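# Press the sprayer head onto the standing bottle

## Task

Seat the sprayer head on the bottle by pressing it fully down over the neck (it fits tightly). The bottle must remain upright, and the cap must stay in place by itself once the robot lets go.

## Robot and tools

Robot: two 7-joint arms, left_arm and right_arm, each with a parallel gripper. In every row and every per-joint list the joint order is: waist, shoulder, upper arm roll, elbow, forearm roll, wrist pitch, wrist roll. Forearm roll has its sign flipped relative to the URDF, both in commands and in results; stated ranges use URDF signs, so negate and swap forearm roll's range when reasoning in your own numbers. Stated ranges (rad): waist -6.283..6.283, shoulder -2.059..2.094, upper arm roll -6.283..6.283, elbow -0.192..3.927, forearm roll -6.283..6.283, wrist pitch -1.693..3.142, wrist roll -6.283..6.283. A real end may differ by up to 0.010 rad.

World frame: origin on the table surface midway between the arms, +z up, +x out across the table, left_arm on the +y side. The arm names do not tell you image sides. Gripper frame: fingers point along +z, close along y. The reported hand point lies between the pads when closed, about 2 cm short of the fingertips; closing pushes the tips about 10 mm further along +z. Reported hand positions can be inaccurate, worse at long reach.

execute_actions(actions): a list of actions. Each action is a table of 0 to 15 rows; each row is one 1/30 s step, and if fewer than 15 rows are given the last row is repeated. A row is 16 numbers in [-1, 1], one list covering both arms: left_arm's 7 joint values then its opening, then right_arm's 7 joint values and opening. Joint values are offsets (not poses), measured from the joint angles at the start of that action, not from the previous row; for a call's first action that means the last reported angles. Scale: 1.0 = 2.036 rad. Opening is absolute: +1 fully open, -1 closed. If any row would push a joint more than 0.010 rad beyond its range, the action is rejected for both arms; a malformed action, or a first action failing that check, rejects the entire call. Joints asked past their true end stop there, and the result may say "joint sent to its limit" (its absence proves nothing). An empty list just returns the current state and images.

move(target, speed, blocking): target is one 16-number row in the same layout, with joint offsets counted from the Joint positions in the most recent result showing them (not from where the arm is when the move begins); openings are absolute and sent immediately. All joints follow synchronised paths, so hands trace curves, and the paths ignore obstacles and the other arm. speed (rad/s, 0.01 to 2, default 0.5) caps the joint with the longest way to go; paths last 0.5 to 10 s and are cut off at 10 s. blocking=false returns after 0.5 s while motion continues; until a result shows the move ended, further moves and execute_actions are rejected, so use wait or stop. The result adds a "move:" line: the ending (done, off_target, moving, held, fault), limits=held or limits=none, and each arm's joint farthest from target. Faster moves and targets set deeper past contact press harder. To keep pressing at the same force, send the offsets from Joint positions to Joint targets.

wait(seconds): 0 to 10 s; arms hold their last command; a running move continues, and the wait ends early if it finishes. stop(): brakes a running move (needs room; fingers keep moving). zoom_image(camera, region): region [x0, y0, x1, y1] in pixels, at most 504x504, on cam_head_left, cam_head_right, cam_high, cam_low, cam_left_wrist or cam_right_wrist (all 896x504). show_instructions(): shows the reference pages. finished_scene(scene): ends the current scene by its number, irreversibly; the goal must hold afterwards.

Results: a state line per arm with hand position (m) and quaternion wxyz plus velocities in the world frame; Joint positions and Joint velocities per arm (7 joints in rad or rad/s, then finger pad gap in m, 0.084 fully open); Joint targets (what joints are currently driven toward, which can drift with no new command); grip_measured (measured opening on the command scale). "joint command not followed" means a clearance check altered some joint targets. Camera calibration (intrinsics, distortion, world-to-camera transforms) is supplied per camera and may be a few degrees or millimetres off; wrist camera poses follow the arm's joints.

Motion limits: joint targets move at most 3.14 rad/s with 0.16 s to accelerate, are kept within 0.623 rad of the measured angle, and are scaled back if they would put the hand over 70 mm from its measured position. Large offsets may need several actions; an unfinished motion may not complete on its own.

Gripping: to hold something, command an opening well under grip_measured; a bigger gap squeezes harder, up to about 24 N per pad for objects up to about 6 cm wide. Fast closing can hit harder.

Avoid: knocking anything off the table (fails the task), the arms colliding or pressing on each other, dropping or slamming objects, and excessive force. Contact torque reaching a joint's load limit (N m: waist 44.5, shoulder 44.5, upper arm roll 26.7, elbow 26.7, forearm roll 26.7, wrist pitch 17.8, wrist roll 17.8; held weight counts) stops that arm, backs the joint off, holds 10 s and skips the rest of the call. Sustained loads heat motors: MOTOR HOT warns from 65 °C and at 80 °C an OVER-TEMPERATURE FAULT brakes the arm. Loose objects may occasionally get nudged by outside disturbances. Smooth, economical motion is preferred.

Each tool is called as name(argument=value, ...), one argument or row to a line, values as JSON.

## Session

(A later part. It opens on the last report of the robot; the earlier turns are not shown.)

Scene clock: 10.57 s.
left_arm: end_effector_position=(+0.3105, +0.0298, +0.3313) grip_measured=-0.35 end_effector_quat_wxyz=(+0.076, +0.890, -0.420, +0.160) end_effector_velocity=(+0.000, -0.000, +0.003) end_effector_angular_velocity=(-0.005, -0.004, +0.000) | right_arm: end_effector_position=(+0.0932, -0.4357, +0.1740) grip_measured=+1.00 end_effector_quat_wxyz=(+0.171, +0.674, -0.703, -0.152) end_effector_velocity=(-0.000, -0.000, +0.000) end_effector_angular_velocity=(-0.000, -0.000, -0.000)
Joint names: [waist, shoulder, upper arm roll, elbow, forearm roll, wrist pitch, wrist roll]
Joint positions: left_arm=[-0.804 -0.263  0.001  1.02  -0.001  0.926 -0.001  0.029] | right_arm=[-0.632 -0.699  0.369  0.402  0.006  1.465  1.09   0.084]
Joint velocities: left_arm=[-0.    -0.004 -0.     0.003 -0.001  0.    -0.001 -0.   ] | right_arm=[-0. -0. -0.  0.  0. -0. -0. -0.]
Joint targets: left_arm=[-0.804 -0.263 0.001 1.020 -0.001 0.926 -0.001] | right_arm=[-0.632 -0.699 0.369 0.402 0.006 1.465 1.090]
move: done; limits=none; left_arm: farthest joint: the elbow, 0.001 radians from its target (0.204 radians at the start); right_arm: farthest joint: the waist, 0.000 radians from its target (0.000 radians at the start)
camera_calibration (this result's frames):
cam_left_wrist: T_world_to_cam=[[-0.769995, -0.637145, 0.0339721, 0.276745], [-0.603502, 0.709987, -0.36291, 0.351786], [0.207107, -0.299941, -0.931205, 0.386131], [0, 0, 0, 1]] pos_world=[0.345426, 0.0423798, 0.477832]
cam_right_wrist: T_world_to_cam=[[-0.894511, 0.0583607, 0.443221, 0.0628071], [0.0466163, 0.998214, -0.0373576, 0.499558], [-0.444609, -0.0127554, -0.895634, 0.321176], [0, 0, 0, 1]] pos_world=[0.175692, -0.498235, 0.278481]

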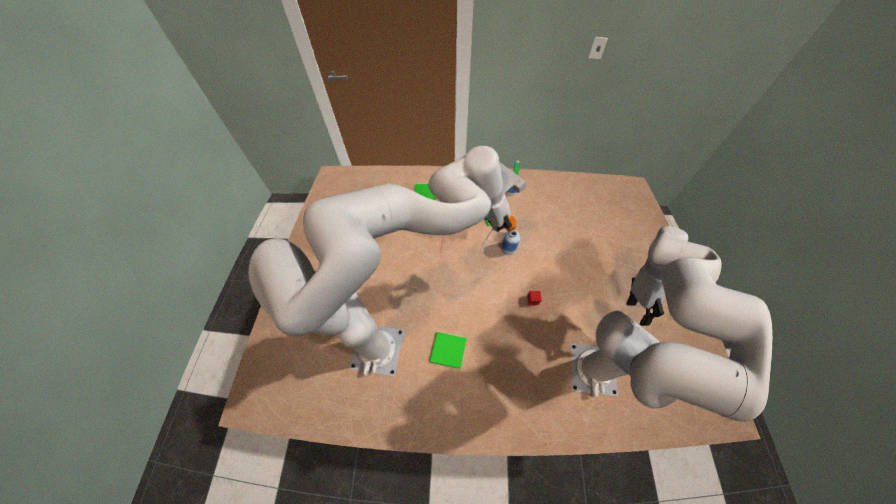

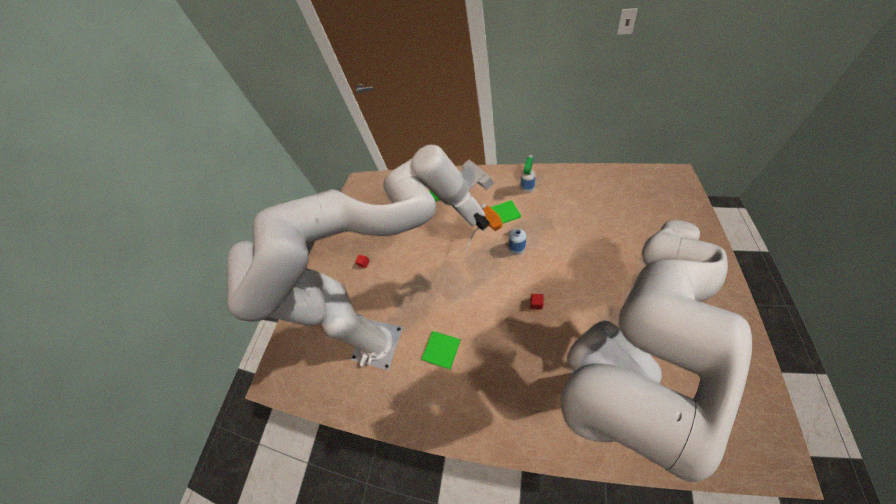

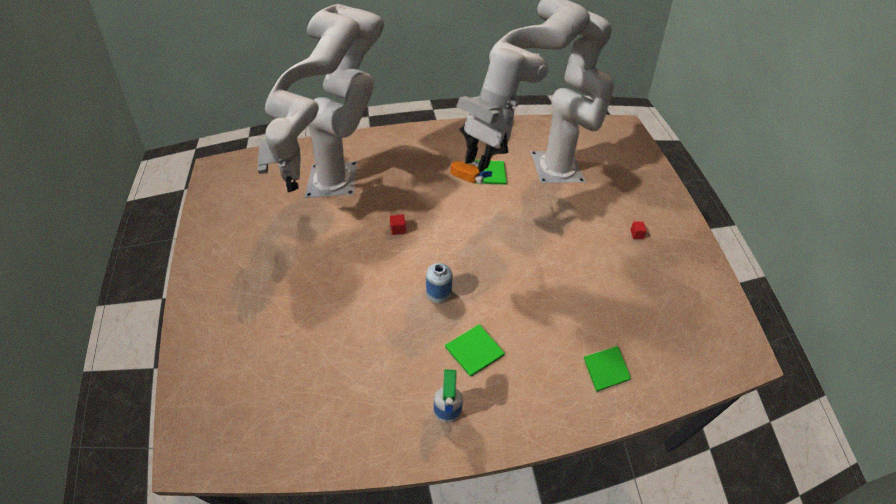

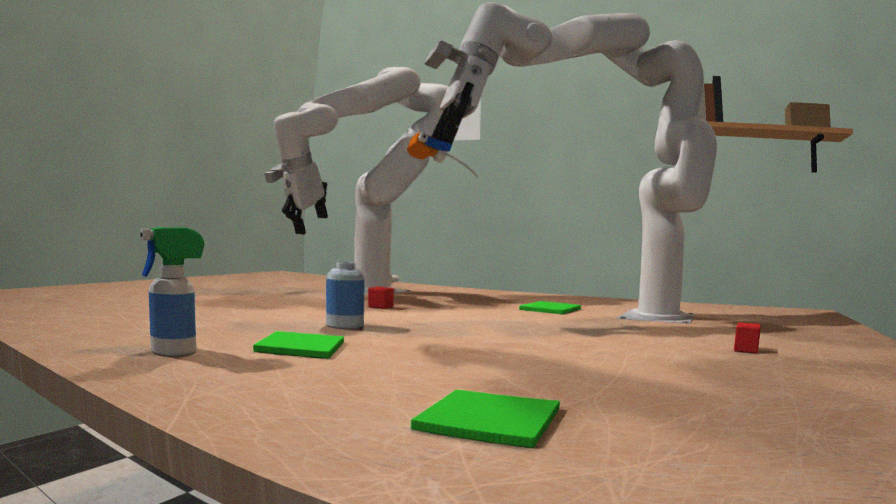

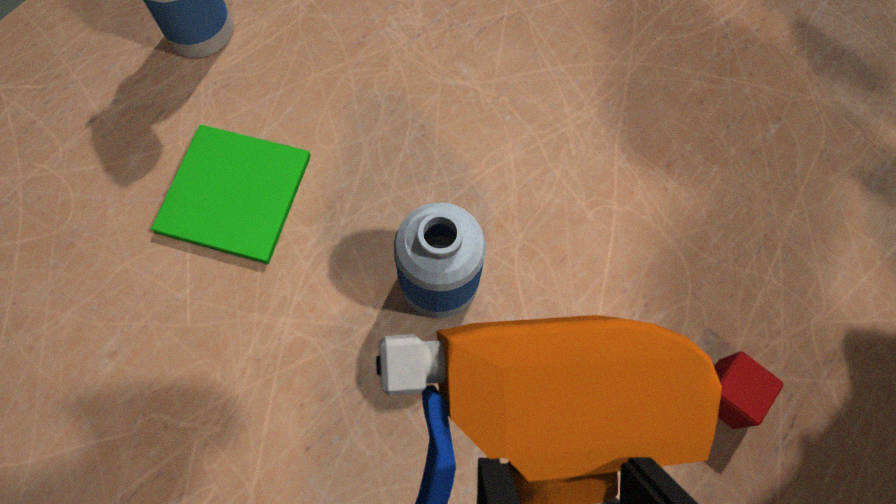

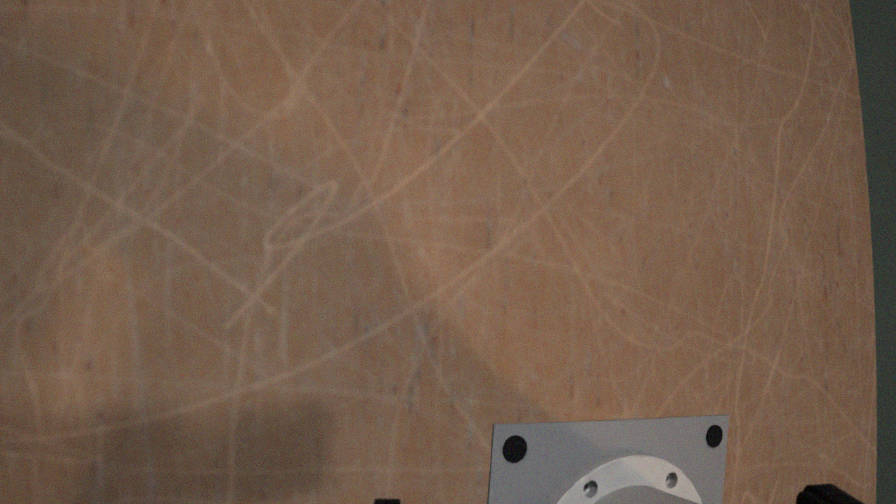

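move(
  target=[0,0,0,0,-0.8,-0.2,-0.8,-1,0,0,0,0,0,0,0,1],
  speed=0.7,
)

move(
  target=[0.025,0.237,0,-0.103,-0.742,0.227,-0.62,-1,0,0,0,0,0,0,0,1],
  speed=0.7,
)

zoom_image(
  camera="cam_low",
  region=[290,160,420,290],
)

zoom_image(
  camera="cam_high",
  region=[395,200,485,290],
)

Scene clock: 13.90 s.
left_arm: end_effector_position=(+0.4113, -0.0004, +0.4709) grip_measured=-0.35 end_effector_quat_wxyz=(+0.066, +0.758, -0.188, +0.621) end_effector_velocity=(+0.001, +0.001, +0.001) end_effector_angular_velocity=(+0.000, -0.003, +0.002) | right_arm: end_effector_position=(+0.0932, -0.4357, +0.1740) grip_measured=+1.00 end_effector_quat_wxyz=(+0.171, +0.674, -0.703, -0.152) end_effector_velocity=(+0.000, -0.000, +0.000) end_effector_angular_velocity=(+0.000, -0.001, -0.001)
Joint names: [waist, shoulder, upper arm roll, elbow, forearm roll, wrist pitch, wrist roll]
Joint positions: left_arm=[-0.804 -0.263  0.001  1.02  -1.629  0.519 -1.629  0.029] | right_arm=[-0.632 -0.699  0.369  0.402  0.006  1.465  1.09   0.084]
Joint velocities: left_arm=[ 0.001 -0.001 -0.     0.    -0.004  0.001 -0.002 -0.   ] | right_arm=[ 0.     0.    -0.001  0.001 -0.    -0.     0.     0.   ]
Joint targets: left_arm=[-0.804 -0.263 0.001 1.020 -1.629 0.519 -1.629] | right_arm=[-0.632 -0.699 0.369 0.402 0.006 1.465 1.090]
move: done; limits=none; left_arm: farthest joint: the forearm roll, 0.001 radians from its target (1.629 radians at the start); right_arm: farthest joint: the waist, 0.000 radians from its target (0.000 radians at the start)
camera_calibration (this result's frames):
cam_left_wrist: T_world_to_cam=[[-0.393766, -0.912165, -0.113593, 0.244946], [-0.149035, 0.185295, -0.971316, 0.584022], [0.907049, -0.365542, -0.208907, -0.141917], [0, 0, 0, 1]] pos_world=[0.312217, 0.0633388, 0.565446]
cam_right_wrist: T_world_to_cam=[[-0.894511, 0.0583607, 0.443221, 0.0628071], [0.0466164, 0.998214, -0.0373575, 0.499558], [-0.444609, -0.0127553, -0.895634, 0.321176], [0, 0, 0, 1]] pos_world=[0.175692, -0.498235, 0.278481]

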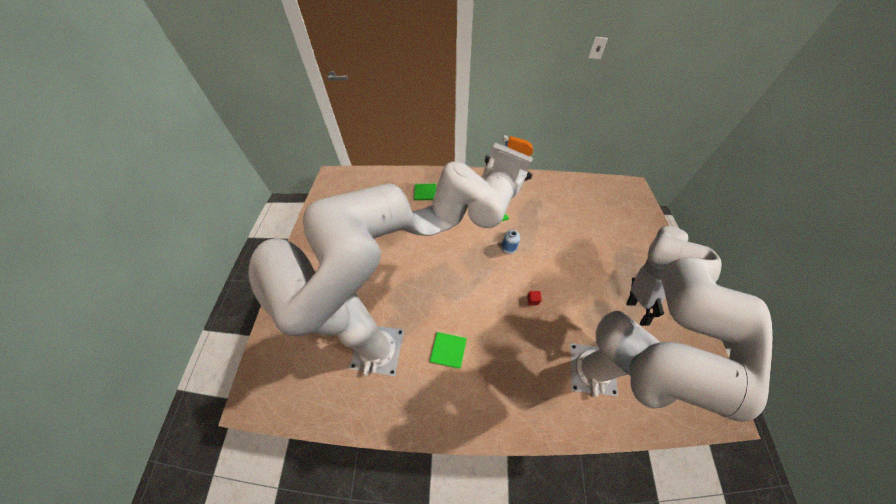

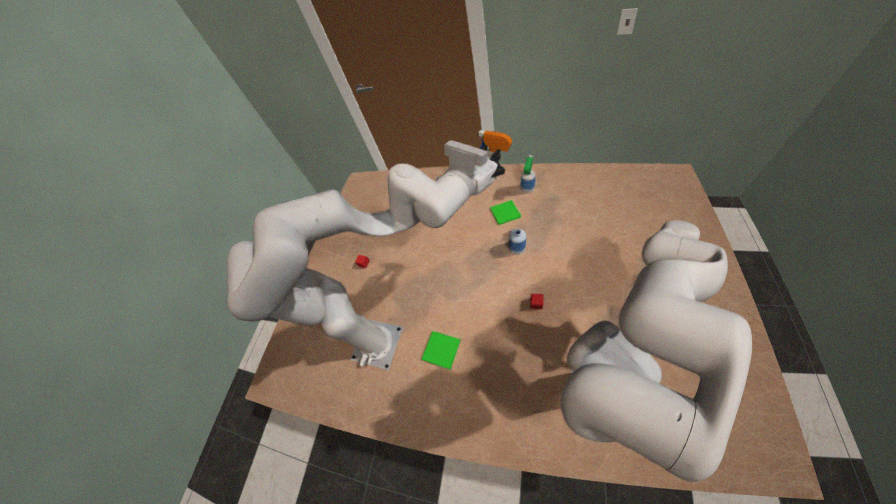

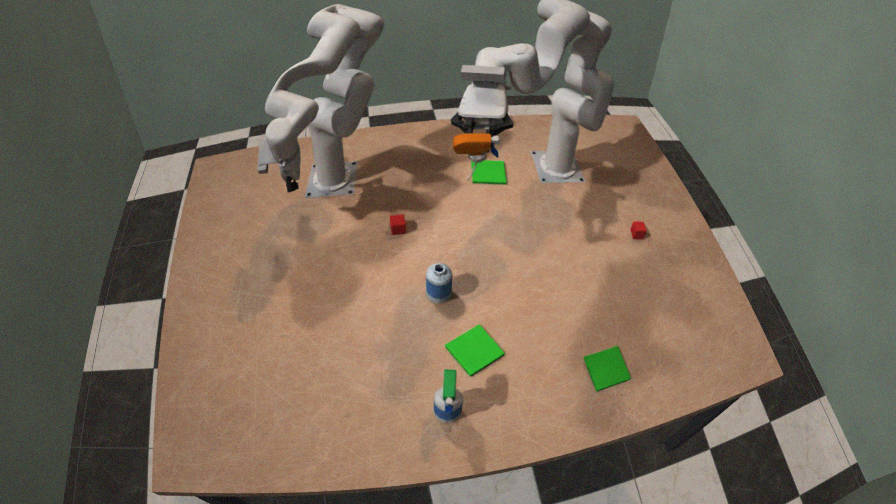

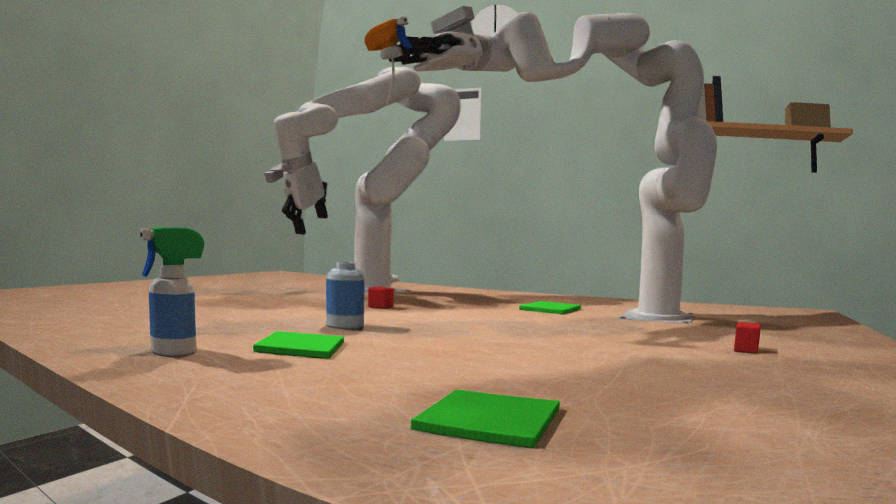

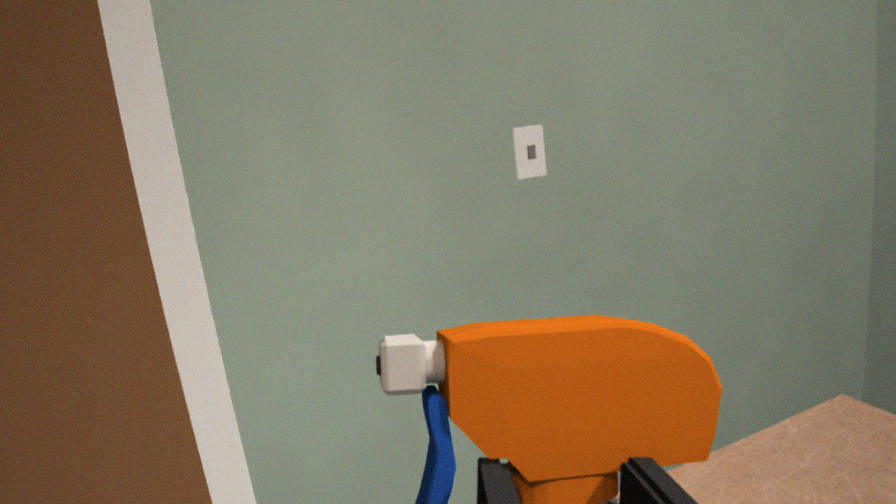

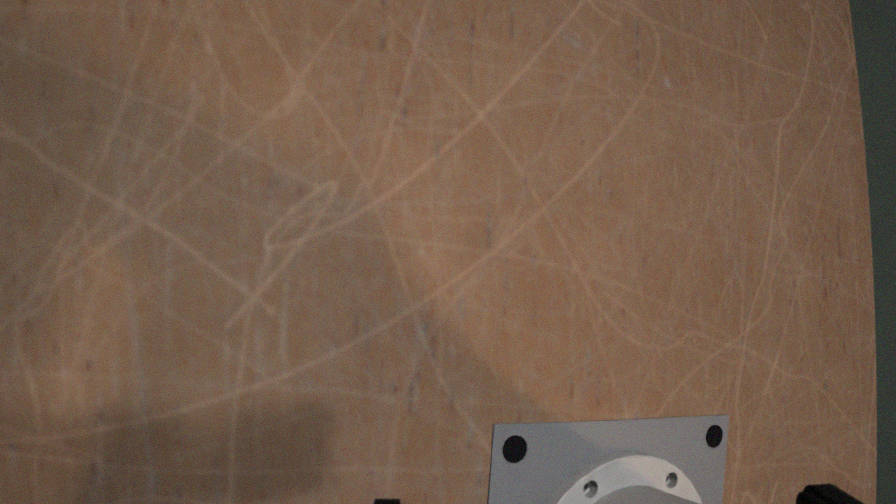

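Scene clock: 16.70 s.
left_arm: end_effector_position=(+0.4223, -0.0554, +0.2244) grip_measured=-0.35 end_effector_quat_wxyz=(+0.202, +0.607, -0.363, +0.678) end_effector_velocity=(-0.001, -0.000, -0.002) end_effector_angular_velocity=(+0.001, +0.002, -0.002) | right_arm: end_effector_position=(+0.0932, -0.4357, +0.1740) grip_measured=+1.00 end_effector_quat_wxyz=(+0.171, +0.674, -0.703, -0.152) end_effector_velocity=(+0.000, +0.000, +0.000) end_effector_angular_velocity=(+0.000, -0.000, +0.000)
Joint names: [waist, shoulder, upper arm roll, elbow, forearm roll, wrist pitch, wrist roll]
Joint positions: left_arm=[-0.753  0.22   0.001  0.81  -3.139  0.981 -2.891  0.029] | right_arm=[-0.632 -0.699  0.369  0.402  0.006  1.465  1.09   0.084]
Joint velocities: left_arm=[-0.     0.003  0.    -0.001 -0.002  0.002 -0.001  0.   ] | right_arm=[ 0. -0. -0.  0. -0.  0. -0. -0.]
Joint targets: left_arm=[-0.753 0.220 0.001 0.810 -3.139 0.981 -2.891] | right_arm=[-0.632 -0.699 0.369 0.402 0.006 1.465 1.090]
move: done; limits=none; left_arm: farthest joint: the waist, 0.000 radians from its target (0.051 radians at the start); right_arm: farthest joint: the waist, 0.000 radians from its target (0.000 radians at the start)
camera_calibration (this result's frames):
cam_left_wrist: T_world_to_cam=[[-0.737069, -0.633989, -0.234069, 0.358533], [0.182564, 0.146686, -0.97219, 0.214463], [0.650692, -0.759303, 0.00762545, -0.185578], [0, 0, 0, 1]] pos_world=[0.345864, 0.054937, 0.293835]
cam_right_wrist: T_world_to_cam=[[-0.894511, 0.0583608, 0.443221, 0.0628072], [0.0466164, 0.998214, -0.0373576, 0.499558], [-0.444609, -0.0127554, -0.895634, 0.321176], [0, 0, 0, 1]] pos_world=[0.175692, -0.498235, 0.278481]

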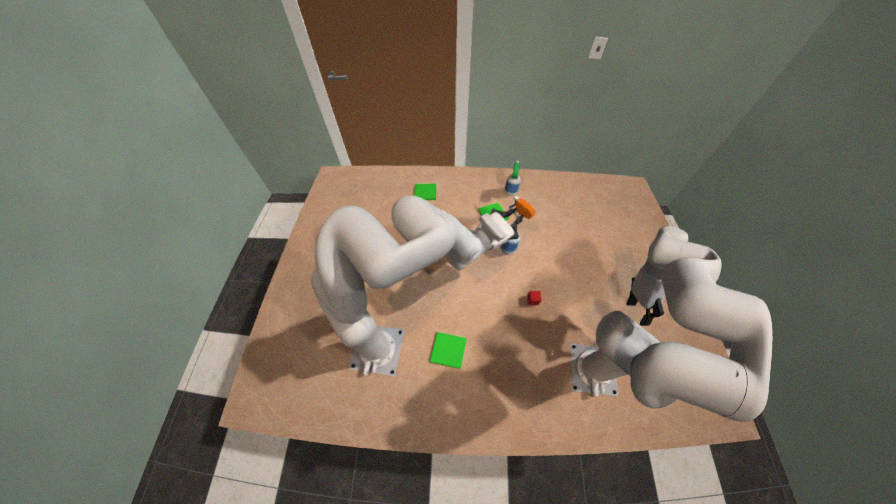

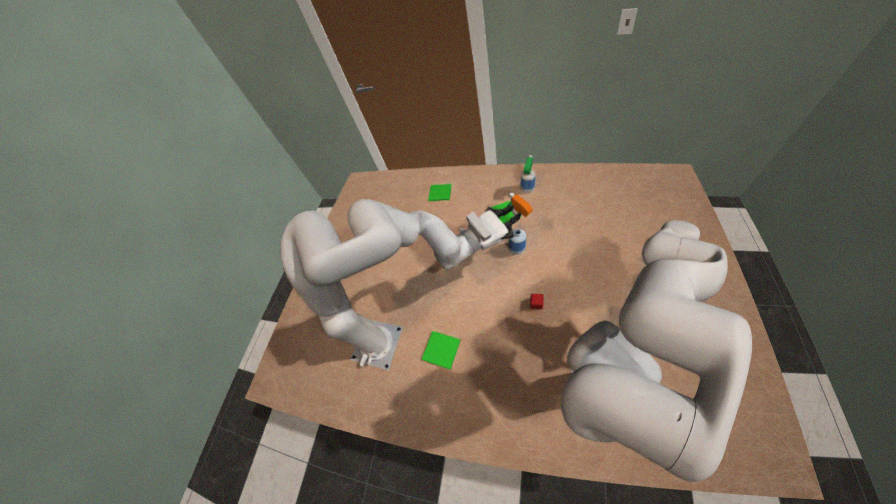

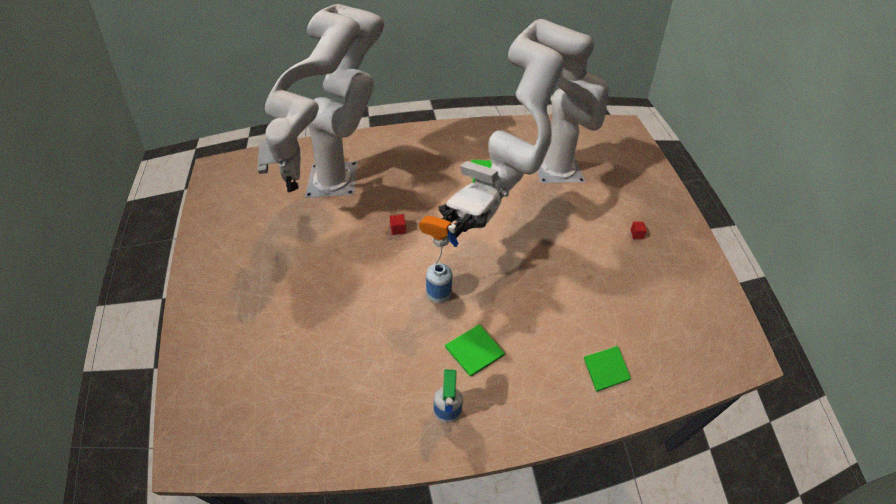

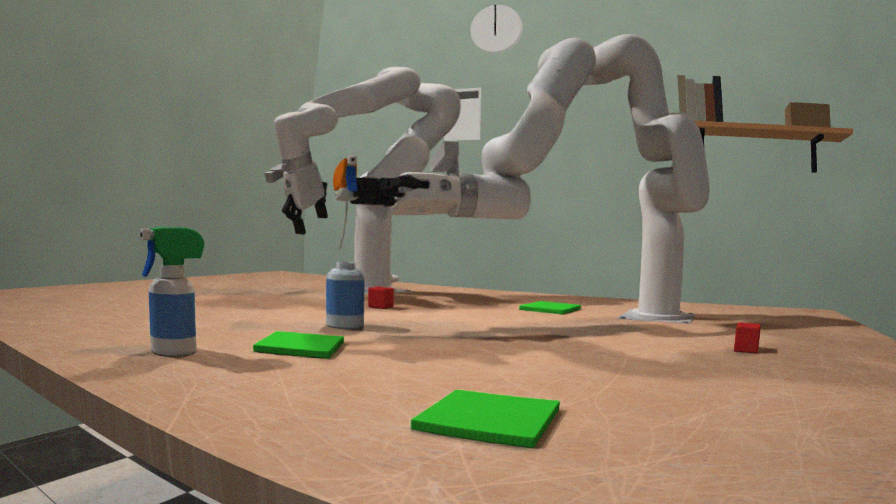

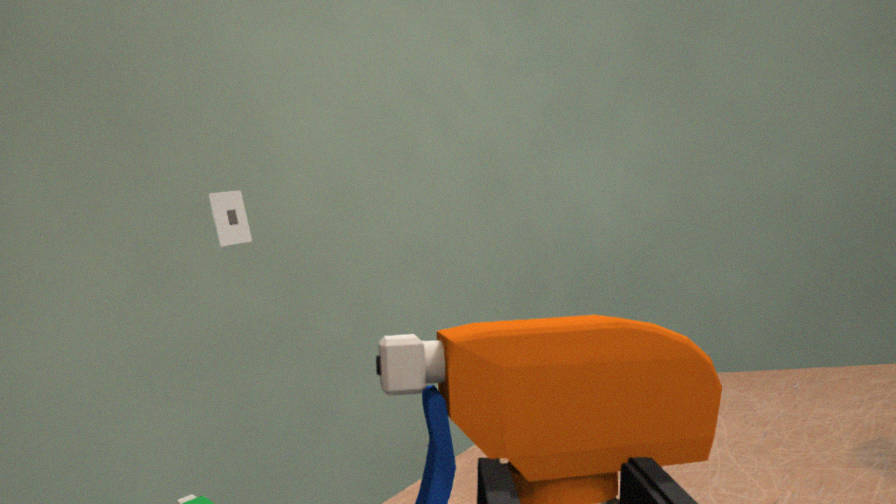

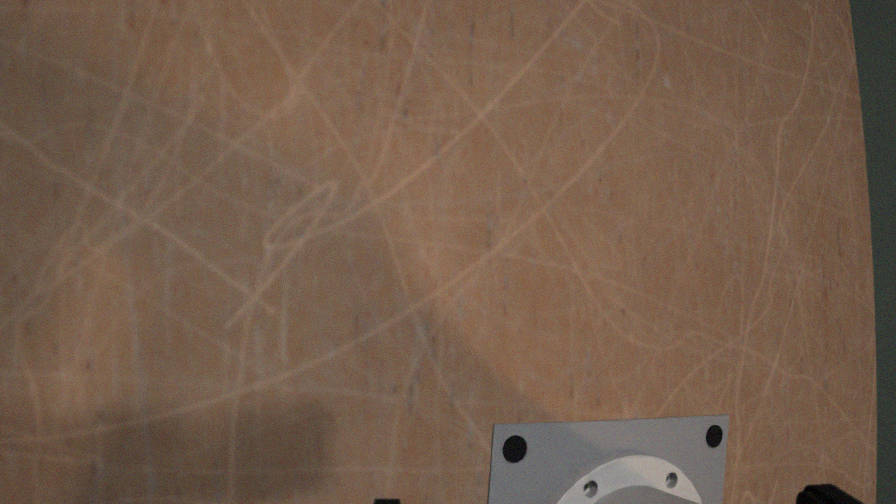

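Region (290, 160, 420, 290) of cam_low's 896x504 image, scaled by 3.877, with more detail than that image has.

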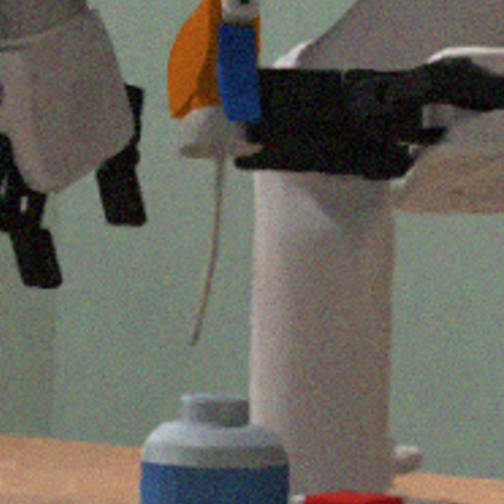

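Region (395, 200, 485, 290) of cam_high's 896x504 image, scaled by 5.600, with more detail than that image has.

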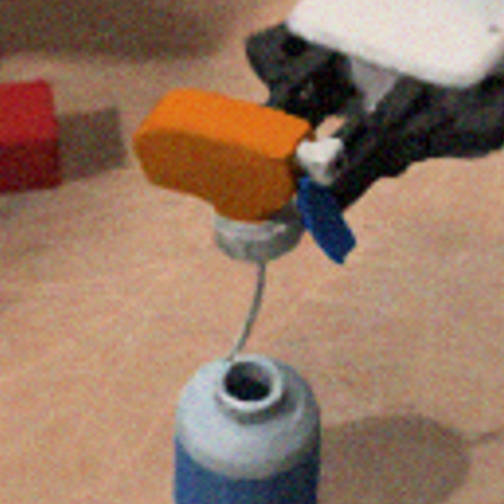

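move(
  target=[0,0.0275,0,-0.027,0,0.0545,0.02,-1,0,0,0,0,0,0,0,1],
  speed=0.1,
)

move(
  target=[0,0.1036,0,0.034,0,0.07,-0.098,-1,0,0,0,0,0,0,0,1],
  speed=0.08,
)

zoom_image(
  camera="cam_low",
  region=[300,200,400,300],
)

zoom_image(
  camera="cam_high",
  region=[405,235,475,305],
)

Scene clock: 18.80 s.
left_arm: end_effector_position=(+0.4135, -0.0458, +0.1909) grip_measured=-0.35 end_effector_quat_wxyz=(+0.188, +0.599, -0.375, +0.682) end_effector_velocity=(-0.000, +0.000, -0.001) end_effector_angular_velocity=(+0.002, +0.001, -0.000) | right_arm: end_effector_position=(+0.0932, -0.4357, +0.1740) grip_measured=+1.00 end_effector_quat_wxyz=(+0.171, +0.674, -0.703, -0.152) end_effector_velocity=(-0.000, +0.000, -0.000) end_effector_angular_velocity=(-0.000, +0.001, +0.000)
Joint names: [waist, shoulder, upper arm roll, elbow, forearm roll, wrist pitch, wrist roll]
Joint positions: left_arm=[-0.753  0.275  0.001  0.756 -3.139  1.092 -2.85   0.029] | right_arm=[-0.632 -0.699  0.369  0.402  0.006  1.465  1.09   0.084]
Joint velocities: left_arm=[ 0.     0.     0.    -0.001 -0.001 -0.     0.001  0.   ] | right_arm=[-0.    -0.     0.001 -0.    -0.    -0.     0.    -0.   ]
Joint targets: left_arm=[-0.753 0.276 0.001 0.755 -3.139 1.092 -2.850] | right_arm=[-0.632 -0.699 0.369 0.402 0.006 1.465 1.090]
move: done; limits=none; left_arm: farthest joint: the shoulder, 0.001 radians from its target (0.056 radians at the start); right_arm: farthest joint: the waist, 0.000 radians from its target (0.000 radians at the start)
camera_calibration (this result's frames):
cam_left_wrist: T_world_to_cam=[[-0.729266, -0.627124, -0.273654, 0.355015], [0.21187, 0.173319, -0.961806, 0.16923], [0.650602, -0.759392, 0.00647342, -0.172039], [0, 0, 0, 1]] pos_world=[0.334975, 0.0626631, 0.261031]
cam_right_wrist: T_world_to_cam=[[-0.894511, 0.0583608, 0.443221, 0.0628072], [0.0466165, 0.998214, -0.0373576, 0.499558], [-0.444609, -0.0127554, -0.895634, 0.321176], [0, 0, 0, 1]] pos_world=[0.175692, -0.498235, 0.278481]

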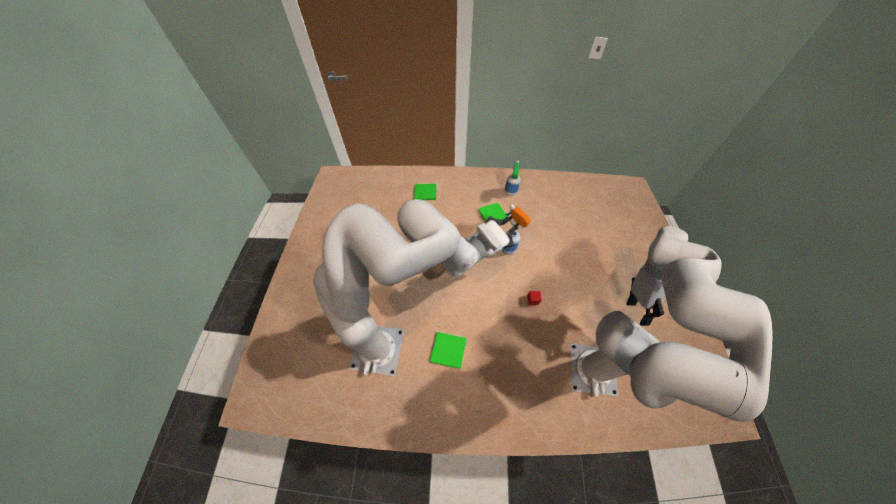

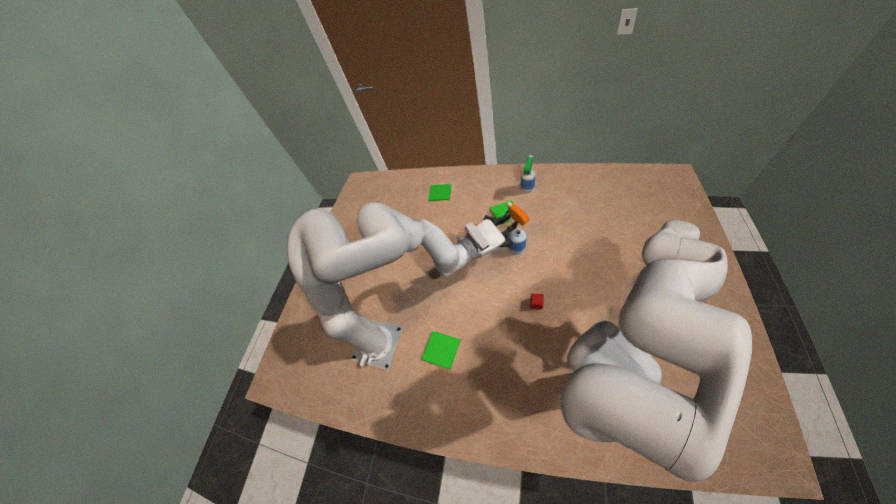

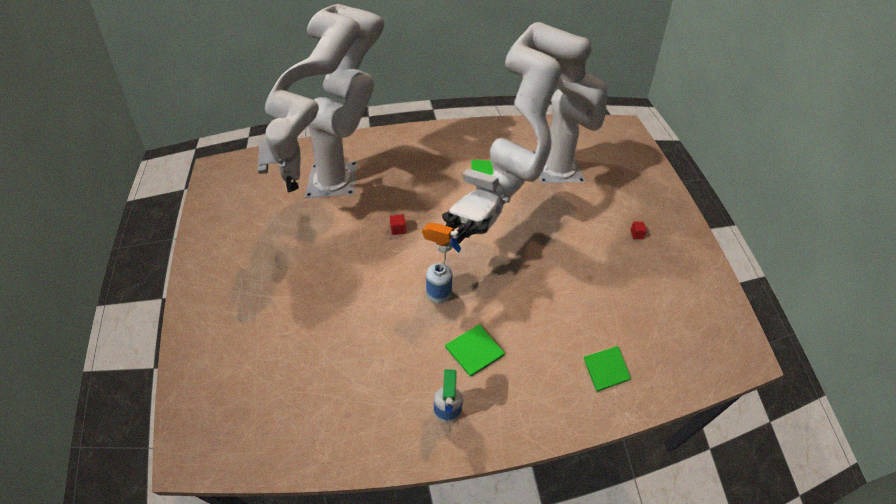

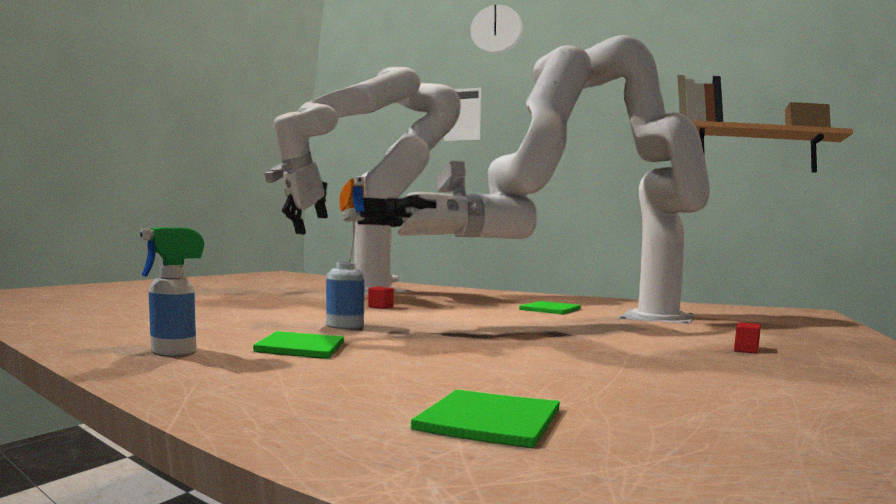

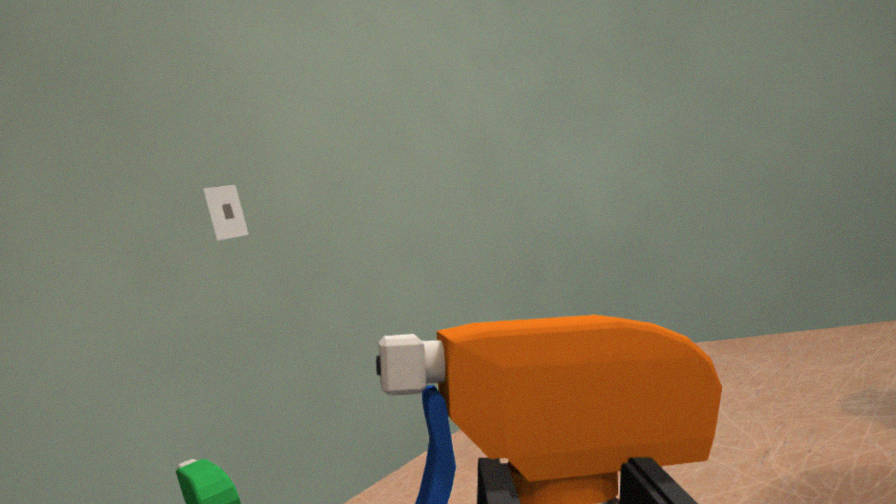

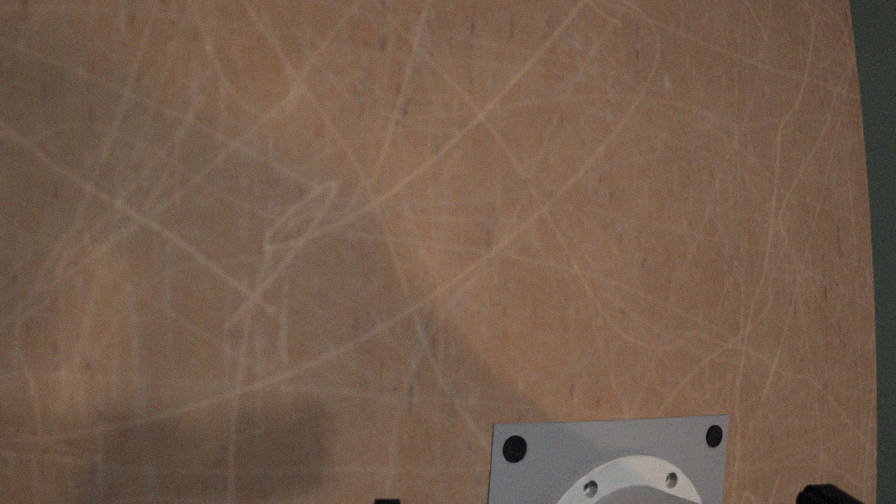

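Scene clock: 21.83 s.
left_arm: end_effector_position=(+0.4224, -0.0554, +0.1287) grip_measured=-0.35 end_effector_quat_wxyz=(+0.255, +0.633, -0.313, +0.660) end_effector_velocity=(-0.000, -0.000, -0.001) end_effector_angular_velocity=(-0.000, +0.002, -0.001) | right_arm: end_effector_position=(+0.0932, -0.4357, +0.1740) grip_measured=+1.00 end_effector_quat_wxyz=(+0.171, +0.674, -0.703, -0.152) end_effector_velocity=(-0.000, +0.000, -0.000) end_effector_angular_velocity=(+0.000, +0.000, +0.000)
Joint names: [waist, shoulder, upper arm roll, elbow, forearm roll, wrist pitch, wrist roll]
Joint positions: left_arm=[-0.753  0.486  0.001  0.825 -3.139  1.234 -3.05   0.029] | right_arm=[-0.632 -0.699  0.369  0.402  0.006  1.465  1.09   0.084]
Joint velocities: left_arm=[-0.001  0.002  0.     0.     0.     0.001 -0.002  0.   ] | right_arm=[ 0.  0.  0. -0. -0. -0. -0. -0.]
Joint targets: left_arm=[-0.753 0.486 0.001 0.825 -3.139 1.234 -3.050] | right_arm=[-0.632 -0.699 0.369 0.402 0.006 1.465 1.090]
move: done; limits=none; left_arm: farthest joint: the wrist pitch, 0.001 radians from its target (0.143 radians at the start); right_arm: farthest joint: the waist, 0.000 radians from its target (0.000 radians at the start)
camera_calibration (this result's frames):
cam_left_wrist: T_world_to_cam=[[-0.755137, -0.650867, -0.078363, 0.322903], [0.0686383, 0.0403812, -0.996824, 0.166853], [0.651964, -0.758117, 0.0141811, -0.186256], [0, 0, 0, 1]] pos_world=[0.353816, 0.0622255, 0.194268]
cam_right_wrist: T_world_to_cam=[[-0.894511, 0.0583608, 0.44322, 0.0628073], [0.0466164, 0.998214, -0.0373577, 0.499558], [-0.444609, -0.0127555, -0.895634, 0.321176], [0, 0, 0, 1]] pos_world=[0.175692, -0.498235, 0.278481]

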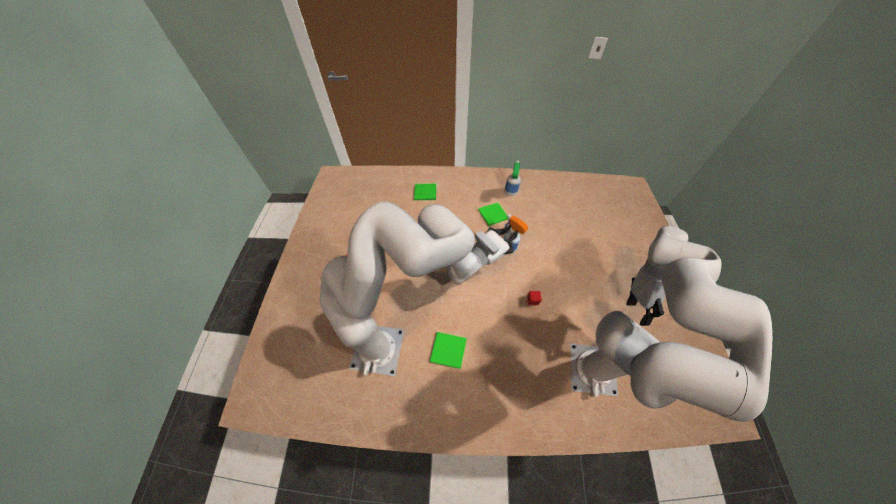

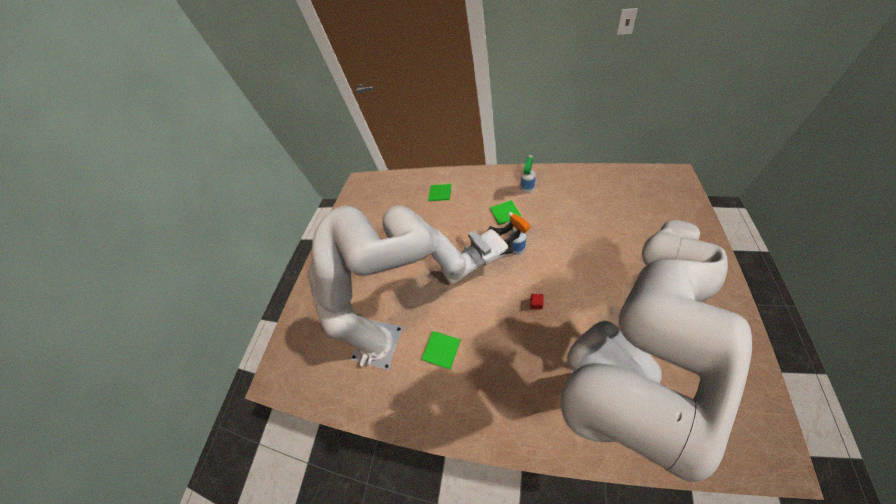

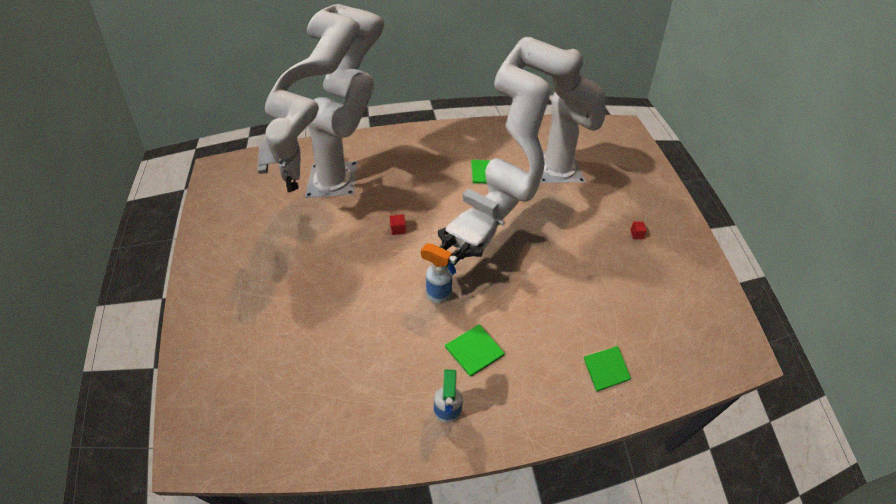

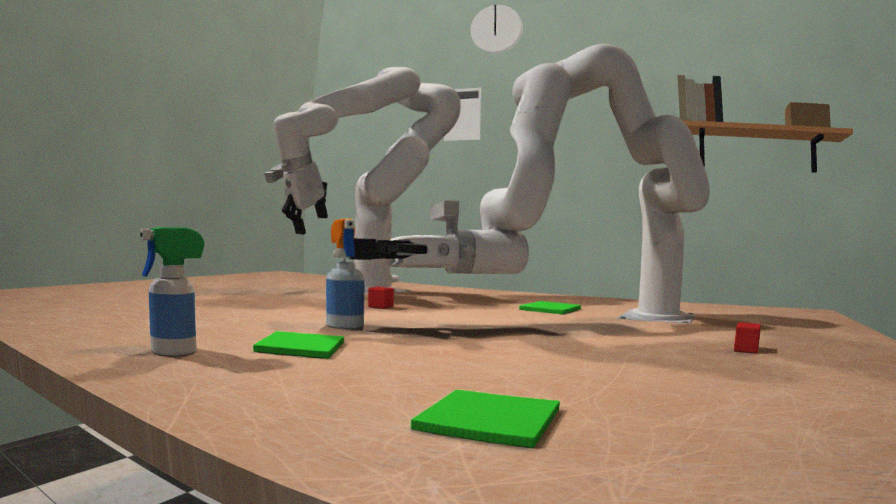

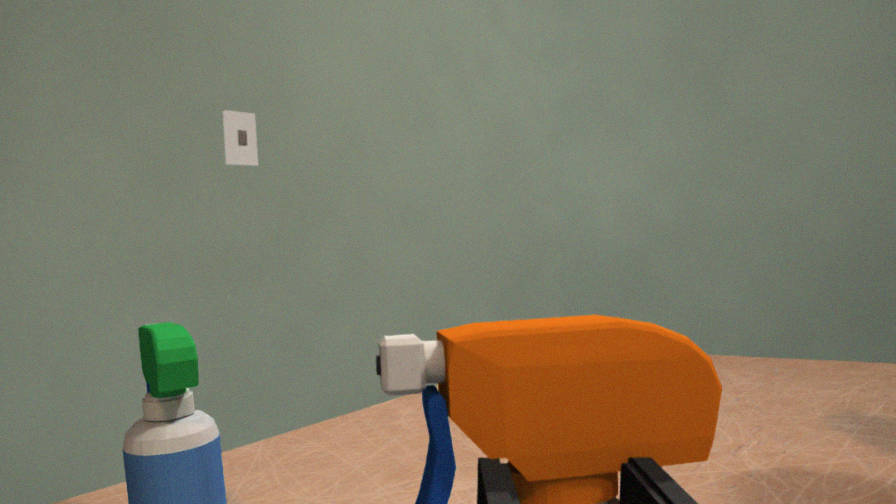

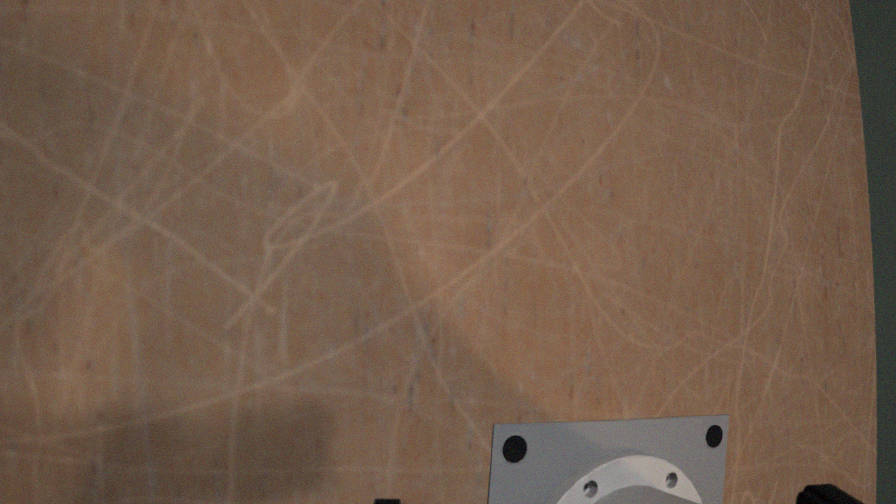

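Region (300, 200, 400, 300) of cam_low's 896x504 image, scaled by 5.040, with more detail than that image has.

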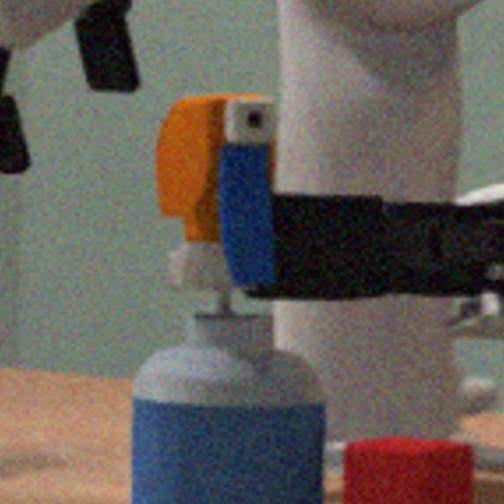

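Region (405, 235, 475, 305) of cam_high's 896x504 image, scaled by 7.200, with more detail than that image has.

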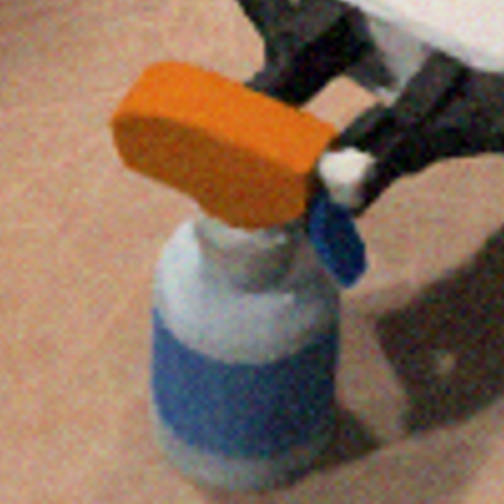

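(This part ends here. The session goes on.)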